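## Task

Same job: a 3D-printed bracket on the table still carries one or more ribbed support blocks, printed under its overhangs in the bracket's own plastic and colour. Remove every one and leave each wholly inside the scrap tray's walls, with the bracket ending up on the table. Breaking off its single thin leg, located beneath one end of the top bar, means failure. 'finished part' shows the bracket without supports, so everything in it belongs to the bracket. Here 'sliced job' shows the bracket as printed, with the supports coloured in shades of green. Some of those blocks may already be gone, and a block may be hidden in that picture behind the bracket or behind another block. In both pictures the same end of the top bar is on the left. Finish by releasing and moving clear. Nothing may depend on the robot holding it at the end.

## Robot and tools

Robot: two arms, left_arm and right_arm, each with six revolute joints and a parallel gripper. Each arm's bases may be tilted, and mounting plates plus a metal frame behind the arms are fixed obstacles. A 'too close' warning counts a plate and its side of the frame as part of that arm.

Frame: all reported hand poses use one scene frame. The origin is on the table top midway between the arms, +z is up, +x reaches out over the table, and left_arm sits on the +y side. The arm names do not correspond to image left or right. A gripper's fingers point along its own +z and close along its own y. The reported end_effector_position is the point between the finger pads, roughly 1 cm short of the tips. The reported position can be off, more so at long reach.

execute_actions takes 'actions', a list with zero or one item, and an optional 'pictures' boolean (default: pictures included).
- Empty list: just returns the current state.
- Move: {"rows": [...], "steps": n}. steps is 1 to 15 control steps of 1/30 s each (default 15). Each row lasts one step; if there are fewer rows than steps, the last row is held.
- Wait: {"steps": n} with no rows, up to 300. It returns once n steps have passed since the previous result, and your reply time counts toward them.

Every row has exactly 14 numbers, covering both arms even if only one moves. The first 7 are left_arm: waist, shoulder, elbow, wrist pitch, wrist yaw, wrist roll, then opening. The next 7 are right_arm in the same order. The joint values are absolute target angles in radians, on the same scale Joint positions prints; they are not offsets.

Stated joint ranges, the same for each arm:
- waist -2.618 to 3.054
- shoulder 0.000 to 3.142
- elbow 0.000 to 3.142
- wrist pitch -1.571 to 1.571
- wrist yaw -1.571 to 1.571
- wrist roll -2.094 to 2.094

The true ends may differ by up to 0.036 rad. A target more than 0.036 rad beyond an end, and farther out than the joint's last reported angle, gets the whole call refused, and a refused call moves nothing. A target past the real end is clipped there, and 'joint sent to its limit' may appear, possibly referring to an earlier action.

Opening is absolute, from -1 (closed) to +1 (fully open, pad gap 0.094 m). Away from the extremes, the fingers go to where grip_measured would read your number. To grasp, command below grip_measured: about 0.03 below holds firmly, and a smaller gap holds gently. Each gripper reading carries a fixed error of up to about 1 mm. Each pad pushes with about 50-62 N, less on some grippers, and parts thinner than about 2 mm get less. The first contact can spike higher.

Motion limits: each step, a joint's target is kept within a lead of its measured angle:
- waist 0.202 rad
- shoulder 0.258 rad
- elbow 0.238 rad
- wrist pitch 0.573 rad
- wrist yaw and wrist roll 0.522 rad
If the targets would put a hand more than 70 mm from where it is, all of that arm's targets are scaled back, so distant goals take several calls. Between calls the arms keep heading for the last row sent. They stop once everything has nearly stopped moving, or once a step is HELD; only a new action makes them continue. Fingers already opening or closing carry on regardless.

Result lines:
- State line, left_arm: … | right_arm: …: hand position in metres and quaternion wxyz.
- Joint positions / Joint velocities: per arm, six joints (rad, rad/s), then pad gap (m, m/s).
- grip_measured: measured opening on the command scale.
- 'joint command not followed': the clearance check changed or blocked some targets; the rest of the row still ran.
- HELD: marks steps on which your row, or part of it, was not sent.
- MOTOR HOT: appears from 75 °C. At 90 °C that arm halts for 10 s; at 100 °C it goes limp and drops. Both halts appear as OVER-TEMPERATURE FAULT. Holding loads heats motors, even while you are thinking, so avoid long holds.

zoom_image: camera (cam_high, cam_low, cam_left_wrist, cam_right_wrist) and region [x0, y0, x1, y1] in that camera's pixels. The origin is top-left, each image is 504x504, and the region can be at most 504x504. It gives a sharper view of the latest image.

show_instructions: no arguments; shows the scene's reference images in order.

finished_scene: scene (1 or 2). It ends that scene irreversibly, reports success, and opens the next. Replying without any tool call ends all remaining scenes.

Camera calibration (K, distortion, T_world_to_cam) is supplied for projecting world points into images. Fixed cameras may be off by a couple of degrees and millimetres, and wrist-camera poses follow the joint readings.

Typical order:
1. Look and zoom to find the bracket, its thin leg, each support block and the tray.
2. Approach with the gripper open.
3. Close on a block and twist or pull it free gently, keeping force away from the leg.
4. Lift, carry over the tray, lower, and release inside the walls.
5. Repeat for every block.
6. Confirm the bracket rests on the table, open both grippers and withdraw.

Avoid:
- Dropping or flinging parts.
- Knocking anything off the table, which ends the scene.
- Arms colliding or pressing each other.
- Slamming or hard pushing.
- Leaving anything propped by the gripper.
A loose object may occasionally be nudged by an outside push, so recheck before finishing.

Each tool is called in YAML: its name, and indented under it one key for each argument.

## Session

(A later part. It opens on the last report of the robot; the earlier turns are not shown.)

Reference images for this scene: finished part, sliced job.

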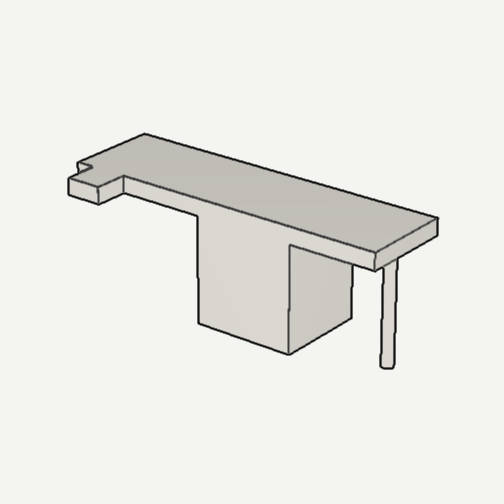

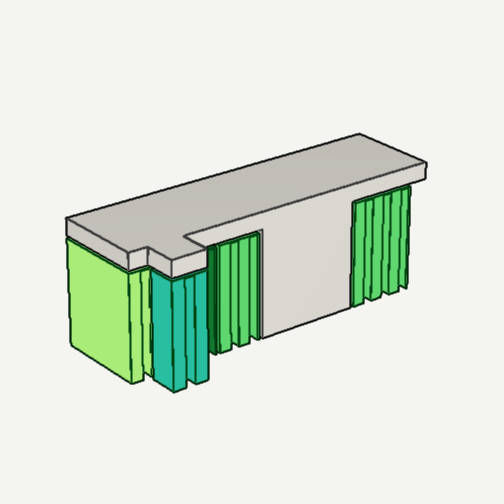

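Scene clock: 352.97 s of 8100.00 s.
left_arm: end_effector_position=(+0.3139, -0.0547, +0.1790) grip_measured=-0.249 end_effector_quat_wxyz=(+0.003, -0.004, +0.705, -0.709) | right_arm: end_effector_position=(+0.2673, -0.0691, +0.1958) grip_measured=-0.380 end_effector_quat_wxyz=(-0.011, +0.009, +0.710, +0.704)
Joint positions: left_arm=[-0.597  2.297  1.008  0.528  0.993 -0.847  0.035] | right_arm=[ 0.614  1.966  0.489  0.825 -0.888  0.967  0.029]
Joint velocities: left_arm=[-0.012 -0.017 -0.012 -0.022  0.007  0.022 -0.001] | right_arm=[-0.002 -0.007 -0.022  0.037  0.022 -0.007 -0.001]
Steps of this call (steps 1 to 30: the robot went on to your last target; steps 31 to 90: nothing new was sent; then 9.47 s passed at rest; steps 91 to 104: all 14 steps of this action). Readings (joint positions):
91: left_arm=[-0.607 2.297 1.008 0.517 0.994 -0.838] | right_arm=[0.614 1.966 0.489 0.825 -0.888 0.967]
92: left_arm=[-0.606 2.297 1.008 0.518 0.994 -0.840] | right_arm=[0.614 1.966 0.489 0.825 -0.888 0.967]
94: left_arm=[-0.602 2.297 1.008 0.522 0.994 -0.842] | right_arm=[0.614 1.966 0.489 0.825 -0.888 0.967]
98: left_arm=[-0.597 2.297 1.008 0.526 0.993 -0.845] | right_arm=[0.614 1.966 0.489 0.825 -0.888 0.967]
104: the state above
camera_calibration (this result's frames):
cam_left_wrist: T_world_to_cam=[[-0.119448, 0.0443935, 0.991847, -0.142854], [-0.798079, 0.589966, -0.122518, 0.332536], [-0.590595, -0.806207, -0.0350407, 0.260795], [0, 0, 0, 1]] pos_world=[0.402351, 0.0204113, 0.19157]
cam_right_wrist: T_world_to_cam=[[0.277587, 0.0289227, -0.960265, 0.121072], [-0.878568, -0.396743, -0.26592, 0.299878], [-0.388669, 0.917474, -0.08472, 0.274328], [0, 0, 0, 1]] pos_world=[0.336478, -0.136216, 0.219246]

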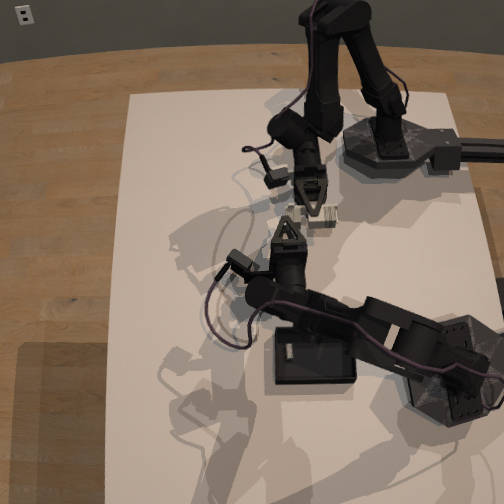

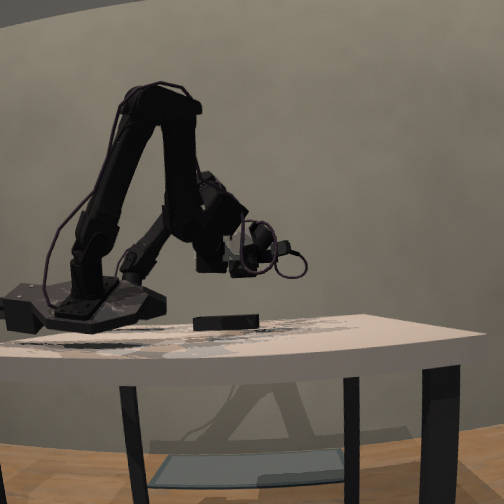

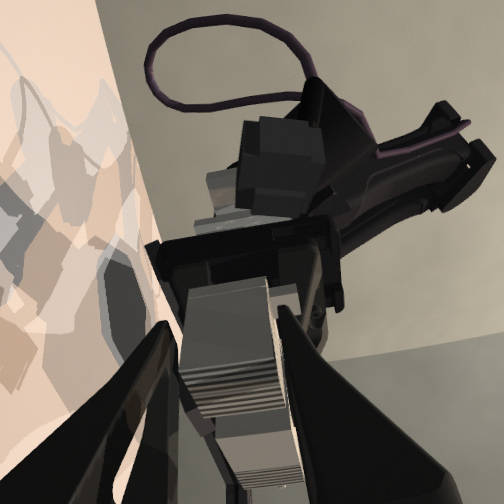

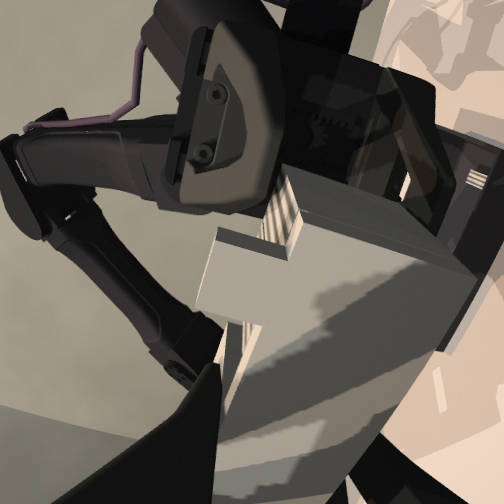

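execute_actions:
  actions:
    - {"rows":[[-0.594,2.305,1.03,0.544,0.997,-0.845,-0.29,0.607,1.95,0.474,0.842,-0.916,0.968,-0.42],[-0.594,2.305,1.03,0.544,0.997,-0.845,-0.32,0.607,1.95,0.474,0.842,-0.916,0.968,-0.42],[-0.594,2.305,1.03,0.544,0.997,-0.845,-0.35,0.607,1.95,0.474,0.842,-0.916,0.968,-0.42],[-0.594,2.305,1.03,0.544,0.997,-0.845,-0.37,0.607,1.95,0.474,0.842,-0.916,0.968,-0.42],[-0.594,2.305,1.03,0.544,0.997,-0.845,-0.39,0.607,1.95,0.474,0.842,-0.916,0.968,-0.42],[-0.594,2.305,1.03,0.544,0.997,-0.845,-0.41,0.607,1.95,0.474,0.842,-0.916,0.968,-0.42],[-0.594,2.305,1.03,0.544,0.997,-0.845,-0.43,0.607,1.95,0.474,0.842,-0.916,0.968,-0.42],[-0.594,2.305,1.03,0.544,0.997,-0.845,-0.45,0.607,1.95,0.474,0.842,-0.916,0.968,-0.42]],"steps":12}

zoom_image:
  camera: "cam_high"
  region: [260,180,360,280]

Scene clock: 360.53 s of 8100.00 s.
left_arm: end_effector_position=(+0.3140, -0.0547, +0.1790) grip_measured=-0.413 end_effector_quat_wxyz=(+0.003, -0.005, +0.705, -0.709) | right_arm: end_effector_position=(+0.2673, -0.0691, +0.1959) grip_measured=-0.380 end_effector_quat_wxyz=(-0.011, +0.008, +0.710, +0.704)
Joint positions: left_arm=[-0.597  2.297  1.008  0.528  0.993 -0.848  0.028] | right_arm=[ 0.614  1.966  0.489  0.826 -0.889  0.967  0.029]
Joint velocities: left_arm=[ 0.002  0.002  0.007  0.022  0.037  0.037 -0.001] | right_arm=[-0.002 -0.012 -0.002 -0.007  0.051 -0.022 -0.   ]
Steps of this call (steps 1 to 15: the robot went on to your last target; steps 16 to 90: nothing new was sent; then 4.17 s passed at rest; steps 91 to 102: all 12 steps of this action). Readings (joint positions):
91: left_arm=[-0.597 2.297 1.008 0.528 0.993 -0.847] | right_arm=[0.614 1.966 0.489 0.825 -0.888 0.967]
92: left_arm=[-0.597 2.297 1.008 0.528 0.993 -0.847] | right_arm=[0.614 1.966 0.489 0.825 -0.888 0.967]
94: left_arm=[-0.597 2.297 1.008 0.528 0.993 -0.847] | right_arm=[0.614 1.966 0.489 0.826 -0.889 0.967]
98: left_arm=[-0.597 2.297 1.008 0.528 0.993 -0.848] | right_arm=[0.614 1.966 0.489 0.826 -0.889 0.967]
102: the state above
camera_calibration (this result's frames):
cam_left_wrist: T_world_to_cam=[[-0.118645, 0.0442557, 0.99195, -0.143124], [-0.798427, 0.589642, -0.121805, 0.332575], [-0.590286, -0.806451, -0.0346232, 0.260666], [0, 0, 0, 1]] pos_world=[0.402423, 0.0204482, 0.191506]
cam_right_wrist: T_world_to_cam=[[0.278152, 0.0295219, -0.960083, 0.121065], [-0.878399, -0.396604, -0.266682, 0.300057], [-0.388646, 0.917515, -0.0843843, 0.274281], [0, 0, 0, 1]] pos_world=[0.336494, -0.136227, 0.219398]

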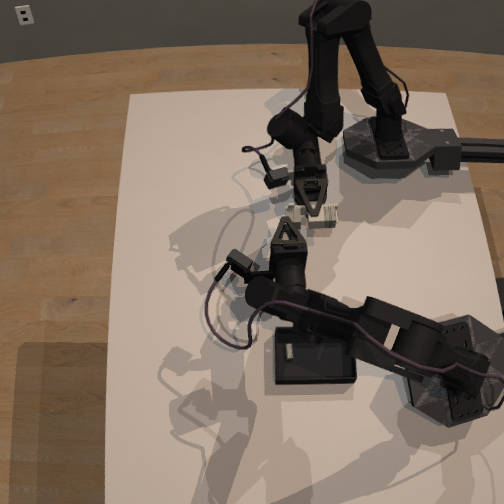

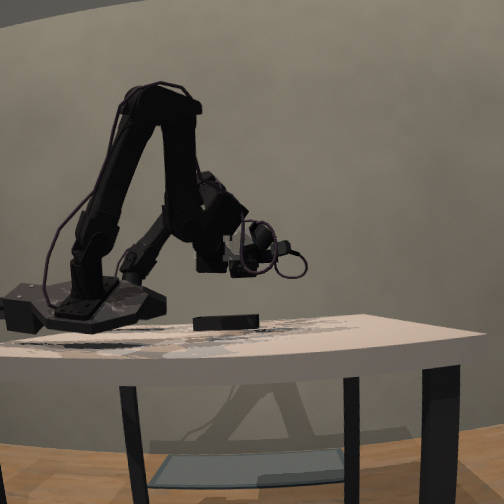

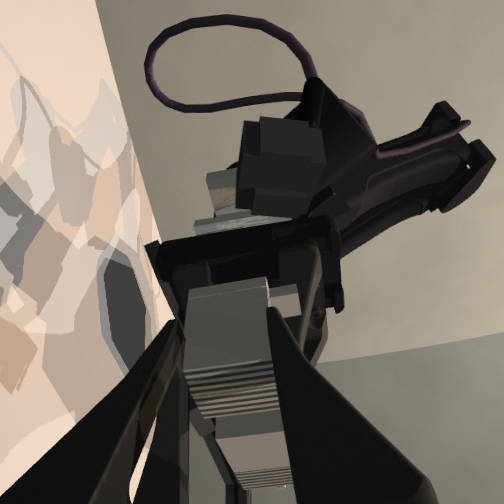

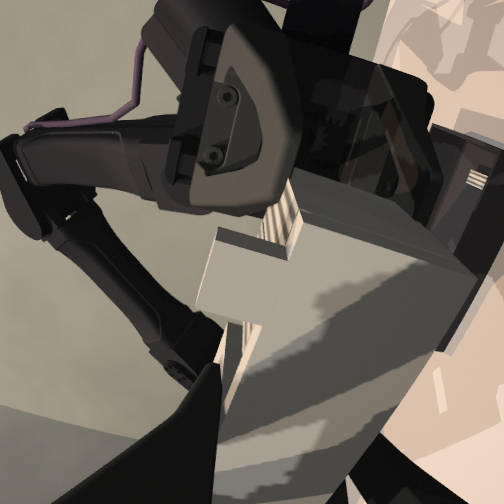

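Region (260, 180, 360, 280) of cam_high's 504x504 image, scaled by 5.040, with more detail than that image has.

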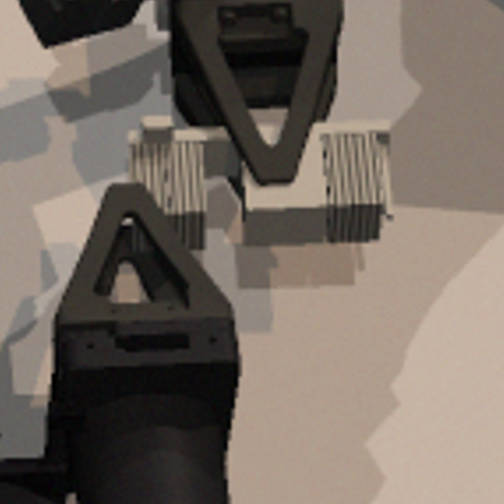

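execute_actions:
  actions:
    - {"rows":[[-0.594,2.305,1.03,0.554,1.012,-0.85,-0.47,0.607,1.95,0.474,0.852,-0.922,0.973,-0.44],[-0.594,2.305,1.03,0.564,1.018,-0.855,-0.47,0.607,1.95,0.474,0.862,-0.928,0.978,-0.44],[-0.594,2.305,1.03,0.574,1.024,-0.86,-0.47,0.607,1.95,0.474,0.872,-0.934,0.983,-0.44],[-0.594,2.305,1.03,0.584,1.03,-0.865,-0.47,0.607,1.95,0.474,0.882,-0.94,0.988,-0.44],[-0.594,2.305,1.03,0.594,1.036,-0.87,-0.47,0.607,1.95,0.474,0.892,-0.946,0.993,-0.44],[-0.594,2.305,1.03,0.604,1.042,-0.875,-0.47,0.607,1.95,0.474,0.902,-0.952,0.998,-0.44],[-0.594,2.305,1.03,0.614,1.048,-0.88,-0.47,0.607,1.95,0.474,0.912,-0.958,1.003,-0.44],[-0.594,2.305,1.03,0.624,1.054,-0.885,-0.47,0.607,1.95,0.474,0.922,-0.964,1.008,-0.44],[-0.594,2.305,1.03,0.634,1.06,-0.89,-0.47,0.607,1.95,0.474,0.932,-0.97,1.013,-0.44]],"steps":15}

Scene clock: 370.43 s of 8100.00 s.
left_arm: end_effector_position=(+0.3171, -0.0540, +0.1934) grip_measured=-0.413 end_effector_quat_wxyz=(+0.011, +0.006, +0.684, -0.729) | right_arm: end_effector_position=(+0.2697, -0.0697, +0.2111) grip_measured=-0.380 end_effector_quat_wxyz=(-0.005, -0.001, +0.688, +0.726)
Joint positions: left_arm=[-0.596  2.297  1.008  0.607  1.033 -0.888  0.028] | right_arm=[ 0.612  1.966  0.489  0.903 -0.928  1.007  0.029]
Joint velocities: left_arm=[ 0.007  0.007  0.002  0.051  0.037 -0.051 -0.   ] | right_arm=[ 0.012  0.002 -0.002  0.125 -0.051  0.007 -0.   ]
Steps of this call (steps 1 to 15: the robot went on to your last target; steps 16 to 90: nothing new was sent; then 6.40 s passed at rest; steps 91 to 105: all 15 steps of this action). Readings (joint positions):
91: left_arm=[-0.597 2.297 1.008 0.530 0.993 -0.849] | right_arm=[0.614 1.966 0.489 0.827 -0.889 0.968]
92: left_arm=[-0.597 2.297 1.008 0.531 0.994 -0.851] | right_arm=[0.614 1.966 0.489 0.829 -0.890 0.970]
94: left_arm=[-0.597 2.297 1.008 0.539 0.997 -0.856] | right_arm=[0.614 1.966 0.489 0.837 -0.892 0.974]
98: left_arm=[-0.597 2.297 1.008 0.562 1.005 -0.872] | right_arm=[0.614 1.966 0.489 0.858 -0.900 0.989]
105: the state above
camera_calibration (this result's frames):
cam_left_wrist: T_world_to_cam=[[-0.145471, 0.101355, 0.984157, -0.144017], [-0.792891, 0.583017, -0.177242, 0.344933], [-0.591745, -0.806113, -0.00444869, 0.258237], [0, 0, 0, 1]] pos_world=[0.405354, 0.0216631, 0.204021]
cam_right_wrist: T_world_to_cam=[[0.297031, 0.0892971, -0.950683, 0.132087], [-0.871016, -0.382644, -0.308081, 0.313721], [-0.391284, 0.91957, -0.0358778, 0.267714], [0, 0, 0, 1]] pos_world=[0.338775, -0.137933, 0.231829]

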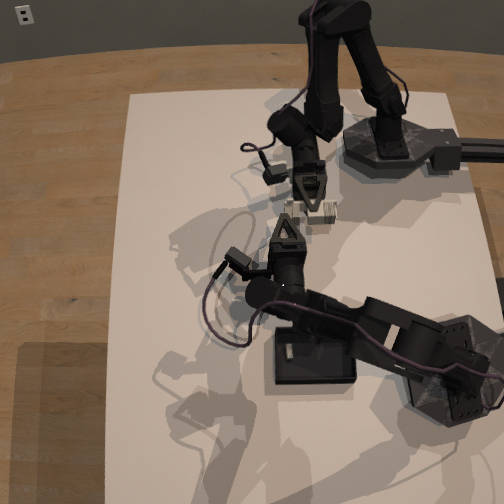

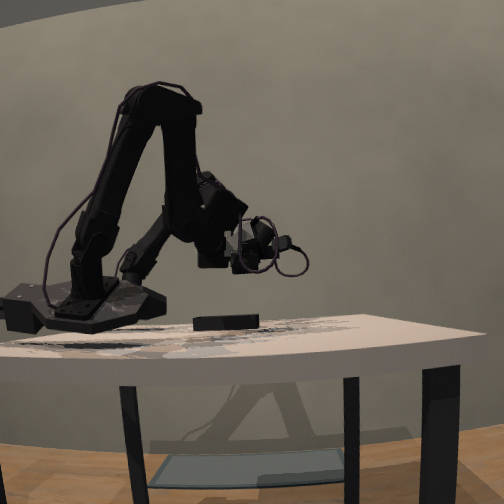

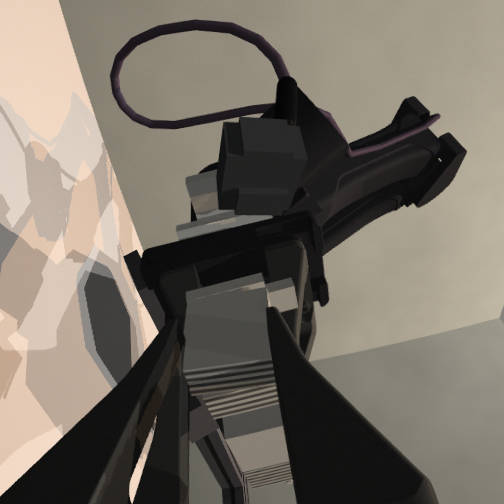

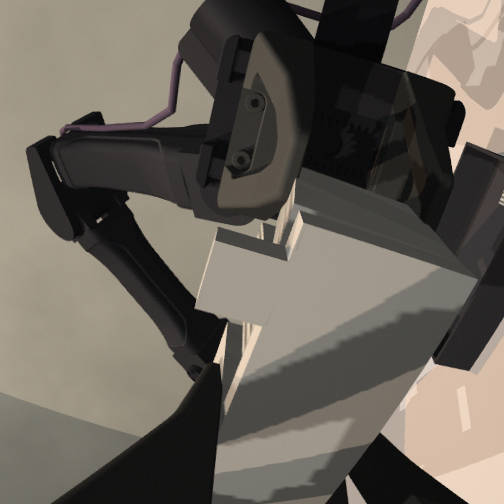

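execute_actions:
  actions:
    - {"rows":[[-0.585,2.305,1.03,0.634,1.06,-0.89,-0.455,0.607,1.95,0.474,0.932,-0.97,1.013,-0.42],[-0.575,2.305,1.03,0.63,1.06,-0.89,-0.455,0.607,1.95,0.474,0.932,-0.97,1.013,-0.42],[-0.562,2.29,1.03,0.62,1.06,-0.89,-0.455,0.607,1.95,0.474,0.92,-0.96,1.013,-0.42],[-0.547,2.275,1.03,0.605,1.06,-0.89,-0.455,0.607,1.95,0.474,0.91,-0.95,1.01,-0.42],[-0.53,2.26,1.03,0.585,1.055,-0.88,-0.455,0.607,1.95,0.474,0.9,-0.94,1.005,-0.42],[-0.513,2.245,1.03,0.56,1.045,-0.87,-0.455,0.607,1.95,0.474,0.89,-0.93,1.0,-0.42],[-0.497,2.23,1.035,0.53,1.03,-0.86,-0.455,0.607,1.95,0.474,0.88,-0.922,0.995,-0.42],[-0.483,2.215,1.045,0.495,1.01,-0.85,-0.455,0.607,1.95,0.474,0.87,-0.915,0.99,-0.42],[-0.472,2.2,1.06,0.455,0.98,-0.84,-0.455,0.607,1.95,0.474,0.86,-0.908,0.985,-0.42],[-0.465,2.185,1.075,0.41,0.945,-0.83,-0.455,0.607,1.95,0.474,0.85,-0.901,0.98,-0.42],[-0.462,2.17,1.09,0.36,0.905,-0.82,-0.455,0.607,1.95,0.474,0.84,-0.895,0.975,-0.42],[-0.462,2.155,1.105,0.31,0.86,-0.81,-0.455,0.607,1.95,0.474,0.83,-0.889,0.97,-0.42],[-0.465,2.14,1.12,0.255,0.81,-0.795,-0.455,0.607,1.95,0.474,0.82,-0.883,0.965,-0.42],[-0.47,2.125,1.135,0.2,0.76,-0.78,-0.455,0.607,1.95,0.474,0.813,-0.879,0.962,-0.42],[-0.478,2.11,1.15,0.14,0.705,-0.765,-0.455,0.607,1.95,0.474,0.811,-0.878,0.962,-0.42]],"steps":15}
  pictures: false

execute_actions:
  actions:
    - {"rows":[[-0.488,2.097,1.165,0.075,0.645,-0.75,-0.455,0.607,1.95,0.474,0.811,-0.878,0.962,-0.42],[-0.5,2.085,1.18,0.005,0.58,-0.735,-0.455,0.607,1.95,0.474,0.811,-0.878,0.962,-0.42],[-0.512,2.073,1.195,-0.065,0.51,-0.72,-0.455,0.607,1.95,0.474,0.811,-0.878,0.962,-0.42],[-0.524,2.062,1.21,-0.135,0.44,-0.705,-0.455,0.607,1.95,0.474,0.811,-0.878,0.962,-0.42],[-0.536,2.052,1.22,-0.205,0.37,-0.69,-0.455,0.607,1.95,0.474,0.811,-0.878,0.962,-0.42],[-0.548,2.044,1.23,-0.275,0.3,-0.675,-0.455,0.607,1.95,0.474,0.811,-0.878,0.962,-0.42],[-0.56,2.037,1.24,-0.345,0.23,-0.66,-0.455,0.607,1.95,0.474,0.811,-0.878,0.962,-0.42],[-0.572,2.031,1.25,-0.415,0.16,-0.645,-0.455,0.607,1.95,0.474,0.811,-0.878,0.962,-0.42],[-0.584,2.026,1.258,-0.485,0.09,-0.63,-0.455,0.607,1.95,0.474,0.811,-0.878,0.962,-0.42],[-0.596,2.022,1.265,-0.555,0.02,-0.615,-0.455,0.607,1.95,0.474,0.811,-0.878,0.962,-0.42],[-0.608,2.02,1.27,-0.62,-0.05,-0.6,-0.455,0.607,1.95,0.474,0.811,-0.878,0.962,-0.42],[-0.62,2.02,1.275,-0.68,-0.115,-0.585,-0.455,0.607,1.95,0.474,0.811,-0.878,0.962,-0.42],[-0.63,2.02,1.278,-0.735,-0.175,-0.57,-0.455,0.607,1.95,0.474,0.811,-0.878,0.962,-0.42],[-0.64,2.02,1.28,-0.785,-0.23,-0.555,-0.455,0.607,1.95,0.474,0.811,-0.878,0.962,-0.42],[-0.65,2.02,1.28,-0.83,-0.275,-0.54,-0.455,0.607,1.95,0.474,0.811,-0.878,0.962,-0.42]],"steps":15}
  pictures: false

execute_actions:
  actions:
    - {"rows":[[-0.658,2.02,1.28,-0.87,-0.31,-0.525,-0.455,0.607,1.95,0.474,0.811,-0.878,0.962,-0.42],[-0.664,2.02,1.28,-0.9,-0.34,-0.51,-0.455,0.607,1.95,0.474,0.811,-0.878,0.962,-0.42],[-0.668,2.02,1.28,-0.925,-0.36,-0.5,-0.455,0.607,1.95,0.474,0.811,-0.878,0.962,-0.42],[-0.67,2.02,1.28,-0.94,-0.372,-0.5,-0.455,0.607,1.95,0.474,0.811,-0.878,0.962,-0.42]],"steps":15}

Scene clock: 398.47 s of 8100.00 s.
left_arm: end_effector_position=(+0.3964, +0.0151, +0.1961) grip_measured=-0.413 end_effector_quat_wxyz=(+0.084, -0.098, +0.729, -0.672) | right_arm: end_effector_position=(+0.2697, -0.0694, +0.2007) grip_measured=-0.380 end_effector_quat_wxyz=(-0.009, +0.011, +0.703, +0.711)
Joint positions: left_arm=[-0.451  2.165  1.099  0.34   0.859 -0.832  0.028] | right_arm=[ 0.612  1.966  0.489  0.854 -0.896  0.99   0.029]
Joint velocities: left_arm=[-0.022 -0.525  0.491 -1.282 -1.136  0.3   -0.   ] | right_arm=[-0.012  0.007 -0.002 -0.212  0.095 -0.154 -0.001]
Steps of this call (steps 1 to 30: the robot went on to your last target; steps 31 to 90: nothing new was sent; then 24.53 s passed at rest; steps 91 to 105: all 15 steps of this action). Readings (joint positions):
91: left_arm=[-0.595 2.297 1.008 0.620 1.042 -0.892] | right_arm=[0.612 1.966 0.489 0.915 -0.937 1.012]
92: left_arm=[-0.593 2.297 1.008 0.620 1.042 -0.892] | right_arm=[0.612 1.966 0.489 0.915 -0.937 1.012]
94: left_arm=[-0.583 2.297 1.008 0.619 1.044 -0.892] | right_arm=[0.612 1.966 0.489 0.915 -0.937 1.012]
98: left_arm=[-0.526 2.275 1.008 0.574 1.036 -0.886] | right_arm=[0.612 1.966 0.489 0.907 -0.931 1.011]
105: the state above

Scene clock: 398.97 s of 8100.00 s.
left_arm: end_effector_position=(+0.3404, +0.0786, +0.1197) grip_measured=-0.413 end_effector_quat_wxyz=(+0.057, -0.107, +0.964, -0.236) | right_arm: end_effector_position=(+0.2693, -0.0694, +0.1945) grip_measured=-0.380 end_effector_quat_wxyz=(-0.011, +0.016, +0.712, +0.702)
Joint positions: left_arm=[-0.618  2.042  1.251 -0.562 -0.021 -0.617  0.028] | right_arm=[ 0.612  1.966  0.489  0.826 -0.878  0.978  0.029]
Joint velocities: left_arm=[-0.286 -0.002 -0.027 -1.766 -1.736  0.462 -0.   ] | right_arm=[ 0.012  0.002  0.002  0.022  0.051  0.007 -0.   ]
Steps of this call (steps 1 to 15: all 15 steps of this action). Readings (joint positions):
1: left_arm=[-0.454 2.146 1.116 0.295 0.817 -0.820] | right_arm=[0.612 1.966 0.489 0.848 -0.892 0.987]
2: left_arm=[-0.459 2.129 1.133 0.246 0.771 -0.807] | right_arm=[0.612 1.966 0.489 0.843 -0.889 0.985]
4: left_arm=[-0.475 2.099 1.166 0.139 0.666 -0.780] | right_arm=[0.612 1.966 0.489 0.836 -0.884 0.983]
8: left_arm=[-0.528 2.057 1.217 -0.104 0.425 -0.723] | right_arm=[0.612 1.966 0.489 0.829 -0.880 0.979]
15: the state above

Scene clock: 399.47 s of 8100.00 s.
left_arm: end_effector_position=(+0.2830, +0.1533, +0.0993) grip_measured=-0.413 end_effector_quat_wxyz=(-0.002, -0.005, +1.000, -0.010) | right_arm: end_effector_position=(+0.2693, -0.0694, +0.1944) grip_measured=-0.380 end_effector_quat_wxyz=(-0.011, +0.016, +0.712, +0.702)
Joint positions: left_arm=[-0.655  2.042  1.251 -0.919 -0.349 -0.513  0.028] | right_arm=[ 0.612  1.966  0.489  0.825 -0.877  0.978  0.029]
Joint velocities: left_arm=[ 0.012  0.002  0.002 -0.037 -0.095  0.037  0.   ] | right_arm=[-0.017 -0.012  0.002 -0.081  0.037 -0.022 -0.   ]
Steps of this call (steps 1 to 15: all 15 steps of this action). Readings (joint positions):
1: left_arm=[-0.628 2.042 1.251 -0.621 -0.076 -0.602] | right_arm=[0.612 1.966 0.489 0.826 -0.878 0.978]
2: left_arm=[-0.636 2.042 1.251 -0.676 -0.126 -0.587] | right_arm=[0.612 1.966 0.489 0.825 -0.877 0.978]
4: left_arm=[-0.649 2.042 1.251 -0.769 -0.208 -0.560] | right_arm=[0.612 1.966 0.489 0.825 -0.877 0.978]
8: left_arm=[-0.655 2.042 1.251 -0.872 -0.299 -0.530] | right_arm=[0.612 1.966 0.489 0.825 -0.877 0.978]
15: the state above
camera_calibration (this result's frames):
cam_left_wrist: T_world_to_cam=[[-0.110825, -0.991986, 0.0606816, 0.172131], [-0.790748, 0.125, 0.599244, 0.172857], [-0.602027, 0.0184275, -0.798263, 0.360064], [0, 0, 0, 1]] pos_world=[0.372531, 0.142509, 0.173397]
cam_right_wrist: T_world_to_cam=[[0.267187, 0.0195236, -0.963447, 0.121956], [-0.885499, -0.389421, -0.253461, 0.301093], [-0.380135, 0.920853, -0.0867599, 0.273621], [0, 0, 0, 1]] pos_world=[0.338046, -0.137094, 0.217553]

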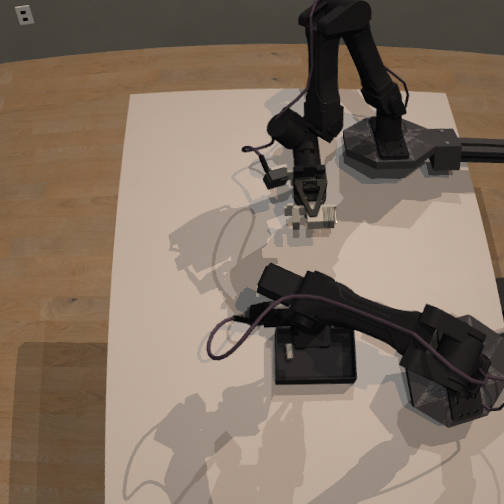

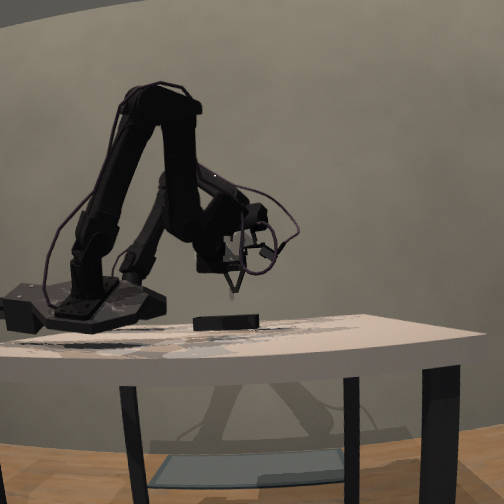

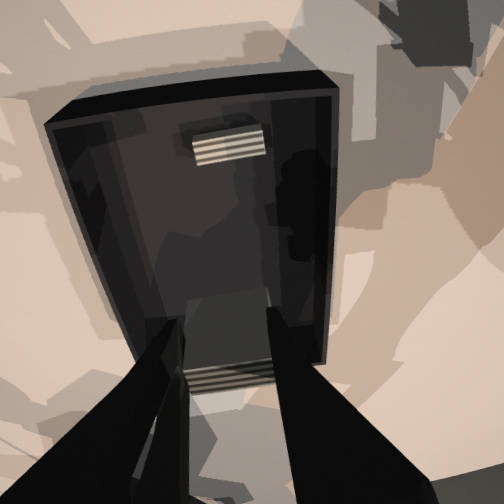

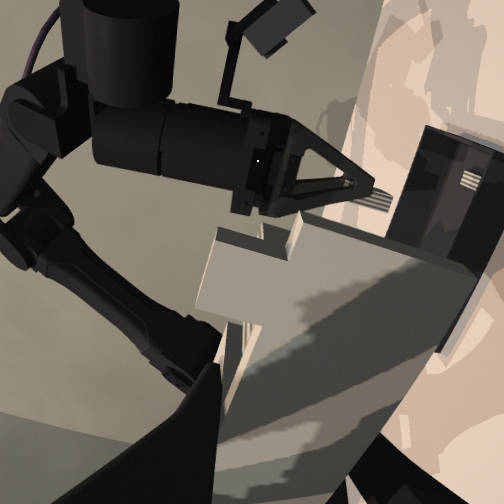

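execute_actions:
  actions:
    - {"rows":[[-0.652,2.055,1.235,-0.9,-0.375,-0.5,-0.455,0.607,1.95,0.474,0.82,-0.89,0.957,-0.42],[-0.647,2.065,1.226,-0.878,-0.378,-0.494,-0.455,0.607,1.95,0.474,0.82,-0.9,0.951,-0.42],[-0.642,2.073,1.217,-0.855,-0.38,-0.488,-0.455,0.607,1.95,0.474,0.82,-0.908,0.951,-0.42],[-0.636,2.081,1.207,-0.832,-0.383,-0.481,-0.455,0.607,1.95,0.474,0.82,-0.908,0.951,-0.42],[-0.63,2.09,1.197,-0.809,-0.385,-0.474,-0.455,0.607,1.95,0.474,0.82,-0.908,0.951,-0.42],[-0.624,2.098,1.187,-0.786,-0.387,-0.467,-0.455,0.607,1.95,0.474,0.82,-0.908,0.951,-0.42],[-0.618,2.107,1.177,-0.764,-0.39,-0.46,-0.455,0.607,1.95,0.474,0.82,-0.908,0.951,-0.42],[-0.612,2.115,1.167,-0.743,-0.39,-0.453,-0.455,0.607,1.95,0.474,0.82,-0.908,0.951,-0.42],[-0.607,2.123,1.158,-0.723,-0.39,-0.446,-0.455,0.607,1.95,0.474,0.82,-0.908,0.951,-0.42],[-0.602,2.13,1.149,-0.705,-0.39,-0.44,-0.455,0.607,1.95,0.474,0.82,-0.908,0.951,-0.42],[-0.598,2.136,1.141,-0.69,-0.39,-0.434,-0.455,0.607,1.95,0.474,0.82,-0.908,0.951,-0.42],[-0.594,2.142,1.135,-0.68,-0.39,-0.43,-0.455,0.607,1.95,0.474,0.82,-0.908,0.951,-0.42],[-0.591,2.147,1.13,-0.672,-0.39,-0.427,-0.455,0.607,1.95,0.474,0.82,-0.908,0.951,-0.42],[-0.589,2.151,1.126,-0.672,-0.39,-0.427,-0.455,0.607,1.95,0.474,0.82,-0.908,0.951,-0.42],[-0.587,2.155,1.123,-0.672,-0.39,-0.427,-0.455,0.607,1.95,0.474,0.82,-0.908,0.951,-0.42]],"steps":15}
  pictures: false

execute_actions:
  actions:
    - {"steps":8}

Scene clock: 413.63 s of 8100.00 s.
left_arm: end_effector_position=(+0.2751, +0.1608, +0.0401) grip_measured=-0.413 end_effector_quat_wxyz=(-0.015, +0.002, +1.000, +0.007) | right_arm: end_effector_position=(+0.2690, -0.0694, +0.1946) grip_measured=-0.380 end_effector_quat_wxyz=(-0.008, +0.012, +0.712, +0.702)
Joint positions: left_arm=[-0.592  2.141  1.142 -0.73  -0.377 -0.448  0.028] | right_arm=[ 0.612  1.966  0.489  0.825 -0.879  0.967  0.029]
Joint velocities: left_arm=[ 0.061  0.125 -0.12   0.168 -0.022  0.066 -0.001] | right_arm=[ 0.002 -0.012 -0.002 -0.007  0.007 -0.007 -0.001]
Steps of this call (steps 1 to 30: the robot went on to your last target; steps 31 to 90: nothing new was sent; then 10.67 s passed at rest; steps 91 to 105: all 15 steps of this action). Readings (joint positions):
91: left_arm=[-0.655 2.042 1.251 -0.927 -0.361 -0.508] | right_arm=[0.612 1.966 0.489 0.825 -0.877 0.977]
92: left_arm=[-0.655 2.042 1.250 -0.923 -0.362 -0.507] | right_arm=[0.612 1.966 0.489 0.825 -0.877 0.975]
94: left_arm=[-0.652 2.044 1.241 -0.901 -0.365 -0.502] | right_arm=[0.612 1.966 0.489 0.825 -0.878 0.972]
98: left_arm=[-0.632 2.076 1.206 -0.831 -0.372 -0.484] | right_arm=[0.612 1.966 0.489 0.825 -0.878 0.969]
105: the state above

Scene clock: 413.90 s of 8100.00 s.
left_arm: end_effector_position=(+0.2790, +0.1589, +0.0367) grip_measured=-0.413 end_effector_quat_wxyz=(-0.007, +0.002, +1.000, +0.004) | right_arm: end_effector_position=(+0.2690, -0.0694, +0.1946) grip_measured=-0.380 end_effector_quat_wxyz=(-0.008, +0.012, +0.712, +0.702)
Joint positions: left_arm=[-0.589  2.147  1.136 -0.697 -0.379 -0.437  0.028] | right_arm=[ 0.612  1.966  0.489  0.825 -0.879  0.966  0.029]
Joint velocities: left_arm=[-0.007 -0.007  0.017  0.081  0.051 -0.007  0.001] | right_arm=[ 0.002  0.007  0.002 -0.037 -0.007 -0.066 -0.   ]
Steps of this call (steps 1 to 8: the robot went on to your last target). Readings (joint positions):
1: left_arm=[-0.590 2.145 1.138 -0.724 -0.378 -0.446] | right_arm=[0.612 1.966 0.489 0.825 -0.879 0.967]
2: left_arm=[-0.589 2.147 1.137 -0.719 -0.378 -0.444] | right_arm=[0.612 1.966 0.489 0.825 -0.879 0.967]
4: left_arm=[-0.589 2.147 1.136 -0.711 -0.378 -0.440] | right_arm=[0.612 1.966 0.489 0.825 -0.879 0.967]
8: the state above
camera_calibration (this result's frames):
cam_left_wrist: T_world_to_cam=[[-0.125312, -0.991554, 0.03342, 0.18602], [-0.782879, 0.11952, 0.610587, 0.204782], [-0.609424, 0.0503503, -0.791244, 0.304256], [0, 0, 0, 1]] pos_world=[0.369051, 0.144654, 0.109487]
cam_right_wrist: T_world_to_cam=[[0.277787, 0.0207071, -0.96042, 0.11881], [-0.882099, -0.390437, -0.263552, 0.301919], [-0.38044, 0.920397, -0.0901925, 0.274266], [0, 0, 0, 1]] pos_world=[0.337661, -0.137014, 0.218416]

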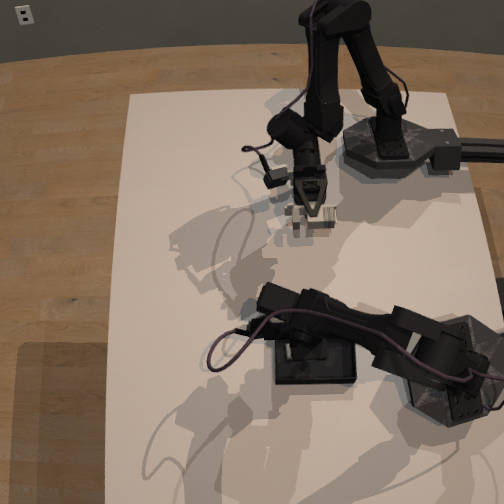

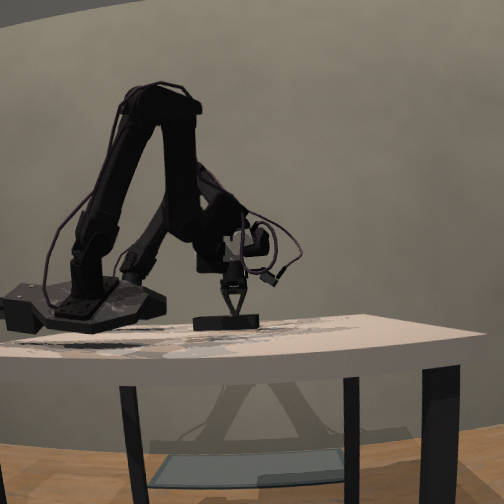

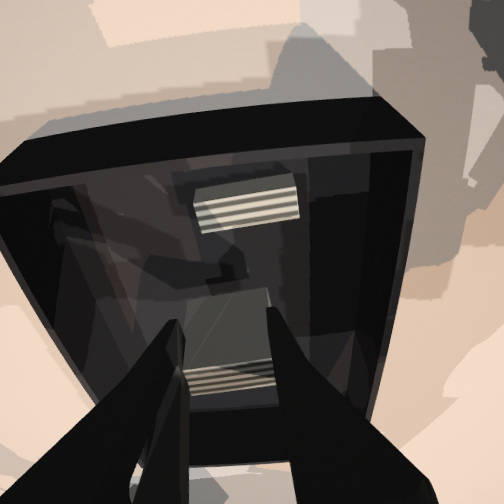

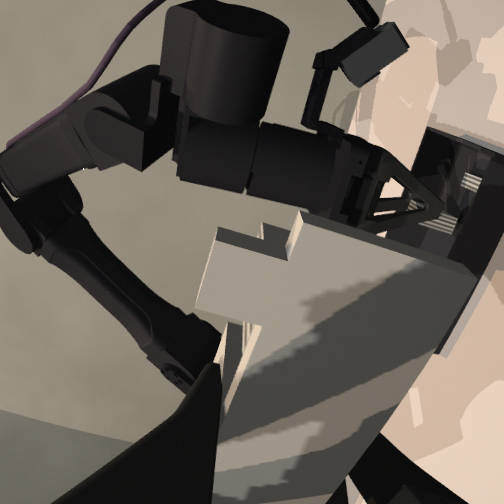

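execute_actions:
  actions:
    - {"rows":[[-0.585,2.165,1.123,-0.665,-0.39,-0.427,-0.455,0.607,1.95,0.474,0.82,-0.917,0.96,-0.42],[-0.585,2.173,1.123,-0.66,-0.39,-0.427,-0.455,0.607,1.95,0.474,0.82,-0.917,0.96,-0.42],[-0.585,2.18,1.123,-0.66,-0.39,-0.427,-0.455,0.607,1.95,0.474,0.82,-0.917,0.96,-0.42]],"steps":12}
  pictures: false

Scene clock: 417.83 s of 8100.00 s.
left_arm: end_effector_position=(+0.2791, +0.1565, +0.0307) grip_measured=-0.413 end_effector_quat_wxyz=(-0.008, +0.004, +1.000, +0.005) | right_arm: end_effector_position=(+0.2678, -0.0694, +0.1955) grip_measured=-0.380 end_effector_quat_wxyz=(-0.010, +0.009, +0.710, +0.704)
Joint positions: left_arm=[-0.589  2.167  1.136 -0.679 -0.38  -0.435  0.028] | right_arm=[ 0.612  1.966  0.489  0.825 -0.887  0.966  0.029]
Joint velocities: left_arm=[-0.022 -0.002 -0.017 -0.022  0.007 -0.037  0.   ] | right_arm=[-0.007 -0.002 -0.002 -0.051  0.007 -0.022  0.   ]
Steps of this call (steps 1 to 30: the robot went on to your last target; steps 31 to 90: nothing new was sent; then 0.53 s passed at rest; steps 91 to 102: all 12 steps of this action). Readings (joint positions):
91: left_arm=[-0.589 2.147 1.136 -0.689 -0.379 -0.435] | right_arm=[0.612 1.966 0.489 0.825 -0.880 0.966]
92: left_arm=[-0.589 2.148 1.136 -0.688 -0.379 -0.435] | right_arm=[0.612 1.966 0.489 0.825 -0.882 0.966]
94: left_arm=[-0.589 2.154 1.136 -0.683 -0.380 -0.435] | right_arm=[0.612 1.966 0.489 0.825 -0.884 0.966]
98: left_arm=[-0.589 2.167 1.136 -0.680 -0.380 -0.435] | right_arm=[0.612 1.966 0.489 0.825 -0.887 0.966]
102: the state above

execute_actions:
  actions:
    - {"rows":[[-0.59,2.17,1.13,-0.67,-0.39,-0.43,-0.41,0.607,1.95,0.474,0.82,-0.917,0.96,-0.42],[-0.59,2.165,1.14,-0.68,-0.39,-0.43,-0.39,0.607,1.95,0.474,0.82,-0.917,0.96,-0.42],[-0.59,2.16,1.145,-0.685,-0.39,-0.43,-0.36,0.607,1.95,0.474,0.82,-0.917,0.96,-0.42],[-0.595,2.155,1.15,-0.69,-0.39,-0.43,-0.32,0.607,1.95,0.474,0.82,-0.917,0.96,-0.42],[-0.6,2.15,1.155,-0.705,-0.39,-0.43,-0.28,0.607,1.95,0.474,0.82,-0.917,0.96,-0.42],[-0.605,2.14,1.165,-0.725,-0.39,-0.44,-0.25,0.607,1.95,0.474,0.82,-0.917,0.96,-0.42],[-0.61,2.128,1.175,-0.75,-0.39,-0.45,-0.25,0.607,1.95,0.474,0.82,-0.917,0.96,-0.42],[-0.617,2.114,1.187,-0.78,-0.39,-0.46,-0.25,0.607,1.95,0.474,0.82,-0.917,0.96,-0.42],[-0.624,2.098,1.199,-0.81,-0.39,-0.47,-0.25,0.607,1.95,0.474,0.82,-0.917,0.96,-0.42],[-0.63,2.08,1.211,-0.835,-0.39,-0.48,-0.25,0.607,1.95,0.474,0.82,-0.917,0.96,-0.42],[-0.635,2.06,1.222,-0.85,-0.38,-0.49,-0.25,0.607,1.95,0.474,0.82,-0.917,0.96,-0.42],[-0.635,2.04,1.23,-0.85,-0.36,-0.5,-0.25,0.607,1.95,0.474,0.82,-0.917,0.96,-0.42],[-0.63,2.02,1.235,-0.84,-0.33,-0.51,-0.22,0.607,1.95,0.474,0.82,-0.917,0.96,-0.42],[-0.62,2.005,1.235,-0.82,-0.29,-0.52,-0.19,0.607,1.95,0.474,0.82,-0.917,0.96,-0.42],[-0.605,1.995,1.225,-0.79,-0.24,-0.53,-0.16,0.607,1.95,0.474,0.82,-0.917,0.96,-0.42]],"steps":15}
  pictures: false

execute_actions:
  actions:
    - {"rows":[[-0.59,1.99,1.21,-0.745,-0.185,-0.54,-0.13,0.607,1.95,0.474,0.82,-0.917,0.96,-0.42],[-0.575,1.99,1.195,-0.695,-0.125,-0.55,-0.1,0.607,1.95,0.474,0.82,-0.917,0.96,-0.42],[-0.56,1.99,1.18,-0.64,-0.065,-0.56,-0.07,0.607,1.95,0.474,0.82,-0.917,0.96,-0.42],[-0.547,1.995,1.165,-0.585,-0.005,-0.57,-0.05,0.607,1.95,0.474,0.82,-0.917,0.96,-0.42],[-0.535,2.0,1.15,-0.53,0.055,-0.58,-0.05,0.607,1.95,0.474,0.82,-0.917,0.96,-0.42],[-0.523,2.008,1.135,-0.475,0.115,-0.59,-0.05,0.607,1.95,0.474,0.82,-0.917,0.96,-0.42],[-0.513,2.016,1.12,-0.42,0.175,-0.6,-0.05,0.607,1.95,0.474,0.82,-0.917,0.96,-0.42],[-0.505,2.025,1.105,-0.365,0.235,-0.61,-0.05,0.607,1.95,0.474,0.82,-0.917,0.96,-0.42],[-0.5,2.034,1.09,-0.31,0.295,-0.62,-0.05,0.607,1.95,0.474,0.82,-0.917,0.96,-0.42],[-0.495,2.043,1.075,-0.255,0.355,-0.63,-0.05,0.607,1.95,0.474,0.82,-0.917,0.96,-0.42],[-0.495,2.052,1.06,-0.2,0.415,-0.64,-0.05,0.607,1.95,0.474,0.82,-0.917,0.96,-0.42],[-0.495,2.061,1.045,-0.145,0.475,-0.65,-0.05,0.607,1.95,0.474,0.82,-0.917,0.96,-0.42],[-0.495,2.07,1.03,-0.09,0.535,-0.66,-0.05,0.607,1.95,0.474,0.82,-0.917,0.96,-0.42],[-0.495,2.08,1.015,-0.035,0.595,-0.67,-0.05,0.607,1.95,0.474,0.82,-0.917,0.96,-0.42],[-0.495,2.09,1.0,0.02,0.655,-0.68,-0.05,0.607,1.95,0.474,0.82,-0.917,0.96,-0.42]],"steps":15}
  pictures: false

execute_actions:
  actions:
    - {"rows":[[-0.5,2.1,0.985,0.075,0.715,-0.69,-0.05,0.607,1.95,0.474,0.82,-0.917,0.96,-0.42],[-0.505,2.11,0.97,0.13,0.77,-0.7,-0.05,0.607,1.95,0.474,0.82,-0.917,0.96,-0.42],[-0.51,2.12,0.955,0.185,0.825,-0.71,-0.05,0.607,1.95,0.474,0.82,-0.917,0.96,-0.42],[-0.515,2.13,0.94,0.24,0.875,-0.715,-0.05,0.607,1.95,0.474,0.82,-0.917,0.96,-0.42],[-0.52,2.14,0.927,0.29,0.92,-0.72,-0.05,0.607,1.95,0.474,0.82,-0.917,0.96,-0.42],[-0.525,2.15,0.915,0.335,0.96,-0.725,-0.05,0.607,1.95,0.474,0.82,-0.917,0.96,-0.42],[-0.53,2.16,0.904,0.375,0.995,-0.73,-0.05,0.607,1.95,0.474,0.82,-0.917,0.96,-0.42],[-0.535,2.17,0.895,0.41,1.025,-0.735,-0.05,0.607,1.95,0.474,0.82,-0.917,0.96,-0.42],[-0.539,2.178,0.887,0.435,1.047,-0.735,-0.05,0.607,1.95,0.474,0.82,-0.917,0.96,-0.42],[-0.542,2.185,0.881,0.45,1.06,-0.735,-0.05,0.607,1.95,0.474,0.82,-0.917,0.96,-0.42],[-0.545,2.193,0.876,0.45,1.06,-0.735,-0.05,0.607,1.95,0.474,0.82,-0.917,0.96,-0.42]],"steps":15}
  pictures: false

execute_actions:
  actions:
    - {"steps":12}

Scene clock: 444.43 s of 8100.00 s.
left_arm: end_effector_position=(+0.2931, +0.1542, +0.0827) grip_measured=-0.175 end_effector_quat_wxyz=(+0.015, -0.022, +0.999, -0.029) | right_arm: end_effector_position=(+0.2677, -0.0694, +0.1956) grip_measured=-0.380 end_effector_quat_wxyz=(-0.011, +0.009, +0.710, +0.704)
Joint positions: left_arm=[-0.614  2.047  1.202 -0.8   -0.335 -0.485  0.039] | right_arm=[ 0.612  1.966  0.489  0.825 -0.888  0.966  0.029]
Joint velocities: left_arm=[-0.007 -0.701  0.149  0.154  0.593 -0.227  0.029] | right_arm=[-0.002 -0.012 -0.002  0.022  0.007 -0.051 -0.001]
Steps of this call (steps 1 to 15: the robot went on to your last target; steps 16 to 90: nothing new was sent; then 23.10 s passed at rest; steps 91 to 105: all 15 steps of this action). Readings (joint positions):
91: left_arm=[-0.589 2.167 1.136 -0.678 -0.380 -0.435] | right_arm=[0.612 1.966 0.489 0.825 -0.888 0.966]
92: left_arm=[-0.589 2.167 1.136 -0.678 -0.380 -0.435] | right_arm=[0.612 1.966 0.489 0.825 -0.888 0.966]
94: left_arm=[-0.589 2.167 1.136 -0.678 -0.380 -0.435] | right_arm=[0.612 1.966 0.489 0.825 -0.888 0.966]
98: left_arm=[-0.590 2.164 1.142 -0.708 -0.380 -0.438] | right_arm=[0.612 1.966 0.489 0.825 -0.888 0.966]
105: the state above

Scene clock: 444.93 s of 8100.00 s.
left_arm: end_effector_position=(+0.3292, +0.0530, +0.1020) grip_measured=-0.051 end_effector_quat_wxyz=(+0.011, -0.139, +0.894, -0.426) | right_arm: end_effector_position=(+0.2677, -0.0694, +0.1956) grip_measured=-0.380 end_effector_quat_wxyz=(-0.011, +0.009, +0.710, +0.704)
Joint positions: left_arm=[-0.489  2.06   1.041 -0.216  0.393 -0.637  0.045] | right_arm=[ 0.612  1.966  0.489  0.825 -0.888  0.966  0.029]
Joint velocities: left_arm=[-0.012  0.32  -0.452  1.473  1.78  -0.315 -0.001] | right_arm=[ 0.002 -0.007  0.007 -0.022 -0.022  0.007 -0.001]
Steps of this call (steps 1 to 15: all 15 steps of this action). Readings (joint positions):
1: left_arm=[-0.611 2.025 1.203 -0.791 -0.310 -0.494] | right_arm=[0.612 1.966 0.489 0.825 -0.888 0.966]
2: left_arm=[-0.606 2.008 1.203 -0.777 -0.277 -0.504] | right_arm=[0.612 1.966 0.489 0.825 -0.888 0.966]
4: left_arm=[-0.585 1.994 1.202 -0.728 -0.195 -0.523] | right_arm=[0.612 1.966 0.489 0.825 -0.888 0.966]
8: left_arm=[-0.525 1.996 1.151 -0.562 0.002 -0.563] | right_arm=[0.612 1.966 0.489 0.825 -0.888 0.966]
15: the state above

Scene clock: 445.43 s of 8100.00 s.
left_arm: end_effector_position=(+0.2928, -0.0191, +0.1673) grip_measured=-0.051 end_effector_quat_wxyz=(-0.011, -0.017, +0.725, -0.688) | right_arm: end_effector_position=(+0.2677, -0.0694, +0.1956) grip_measured=-0.380 end_effector_quat_wxyz=(-0.011, +0.009, +0.710, +0.704)
Joint positions: left_arm=[-0.533  2.182  0.891  0.379  0.996 -0.731  0.045] | right_arm=[ 0.612  1.966  0.489  0.825 -0.888  0.966  0.029]
Joint velocities: left_arm=[-0.002  0.027 -0.022  0.242  0.33  -0.125 -0.001] | right_arm=[-0.007 -0.012 -0.007 -0.007 -0.051  0.037 -0.001]
Steps of this call (steps 1 to 15: all 15 steps of this action). Readings (joint positions):
1: left_arm=[-0.489 2.071 1.026 -0.163 0.452 -0.647] | right_arm=[0.612 1.966 0.489 0.825 -0.888 0.966]
2: left_arm=[-0.489 2.082 1.010 -0.111 0.509 -0.658] | right_arm=[0.612 1.966 0.489 0.825 -0.888 0.966]
4: left_arm=[-0.490 2.102 0.980 -0.004 0.622 -0.677] | right_arm=[0.612 1.966 0.489 0.825 -0.888 0.966]
8: left_arm=[-0.504 2.140 0.929 0.199 0.820 -0.709] | right_arm=[0.612 1.966 0.489 0.825 -0.888 0.966]
15: the state above

Scene clock: 445.83 s of 8100.00 s.
left_arm: end_effector_position=(+0.2942, -0.0194, +0.1783) grip_measured=-0.051 end_effector_quat_wxyz=(+0.000, -0.001, +0.708, -0.706) | right_arm: end_effector_position=(+0.2677, -0.0694, +0.1956) grip_measured=-0.380 end_effector_quat_wxyz=(-0.011, +0.009, +0.710, +0.704)
Joint positions: left_arm=[-0.533  2.182  0.891  0.432  1.038 -0.737  0.045] | right_arm=[ 0.612  1.966  0.489  0.825 -0.888  0.966  0.029]
Joint velocities: left_arm=[-0.002 -0.007 -0.012 -0.007 -0.022  0.007 -0.001] | right_arm=[ 0.002 -0.002 -0.002  0.007 -0.051 -0.066  0.001]
Steps of this call (steps 1 to 12: the robot went on to your last target). Readings (joint positions):
1: left_arm=[-0.533 2.182 0.891 0.388 1.005 -0.732] | right_arm=[0.612 1.966 0.489 0.825 -0.888 0.966]
2: left_arm=[-0.533 2.182 0.891 0.397 1.012 -0.734] | right_arm=[0.612 1.966 0.489 0.825 -0.888 0.966]
4: left_arm=[-0.533 2.182 0.891 0.413 1.023 -0.735] | right_arm=[0.612 1.966 0.489 0.825 -0.888 0.966]
8: left_arm=[-0.533 2.182 0.891 0.427 1.033 -0.736] | right_arm=[0.612 1.966 0.489 0.825 -0.888 0.966]
12: the state above
camera_calibration (this result's frames):
cam_left_wrist: T_world_to_cam=[[-0.12003, 0.0364105, 0.992102, -0.146153], [-0.792816, 0.597956, -0.117865, 0.29367], [-0.597525, -0.800702, -0.0429059, 0.281158], [0, 0, 0, 1]] pos_world=[0.383282, 0.0548432, 0.191675]
cam_right_wrist: T_world_to_cam=[[0.277522, 0.0282541, -0.960304, 0.120728], [-0.879096, -0.395722, -0.265696, 0.300228], [-0.38752, 0.917936, -0.0849834, 0.274528], [0, 0, 0, 1]] pos_world=[0.336809, -0.136604, 0.219035]

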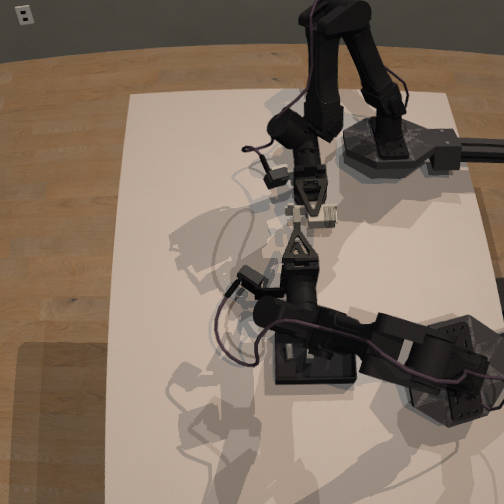

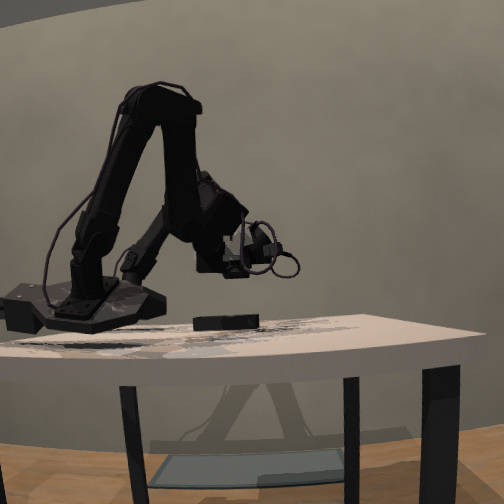

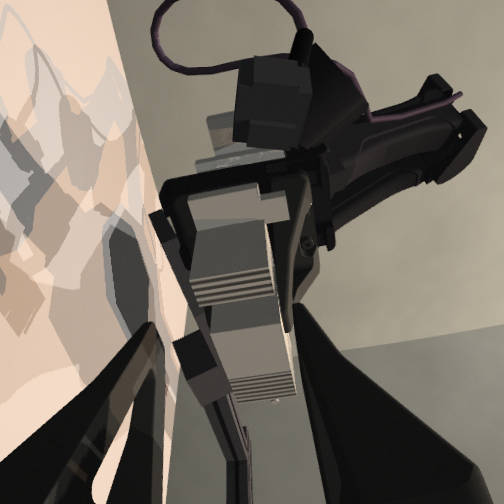

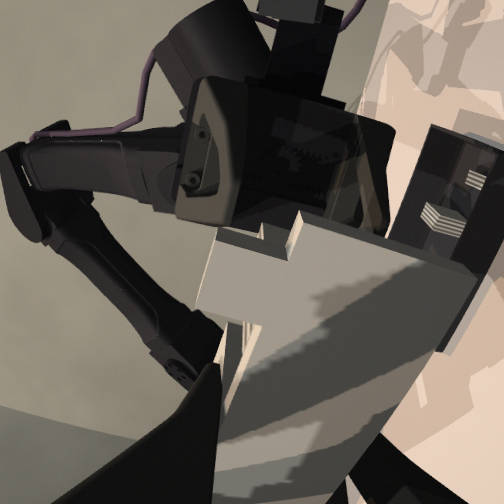

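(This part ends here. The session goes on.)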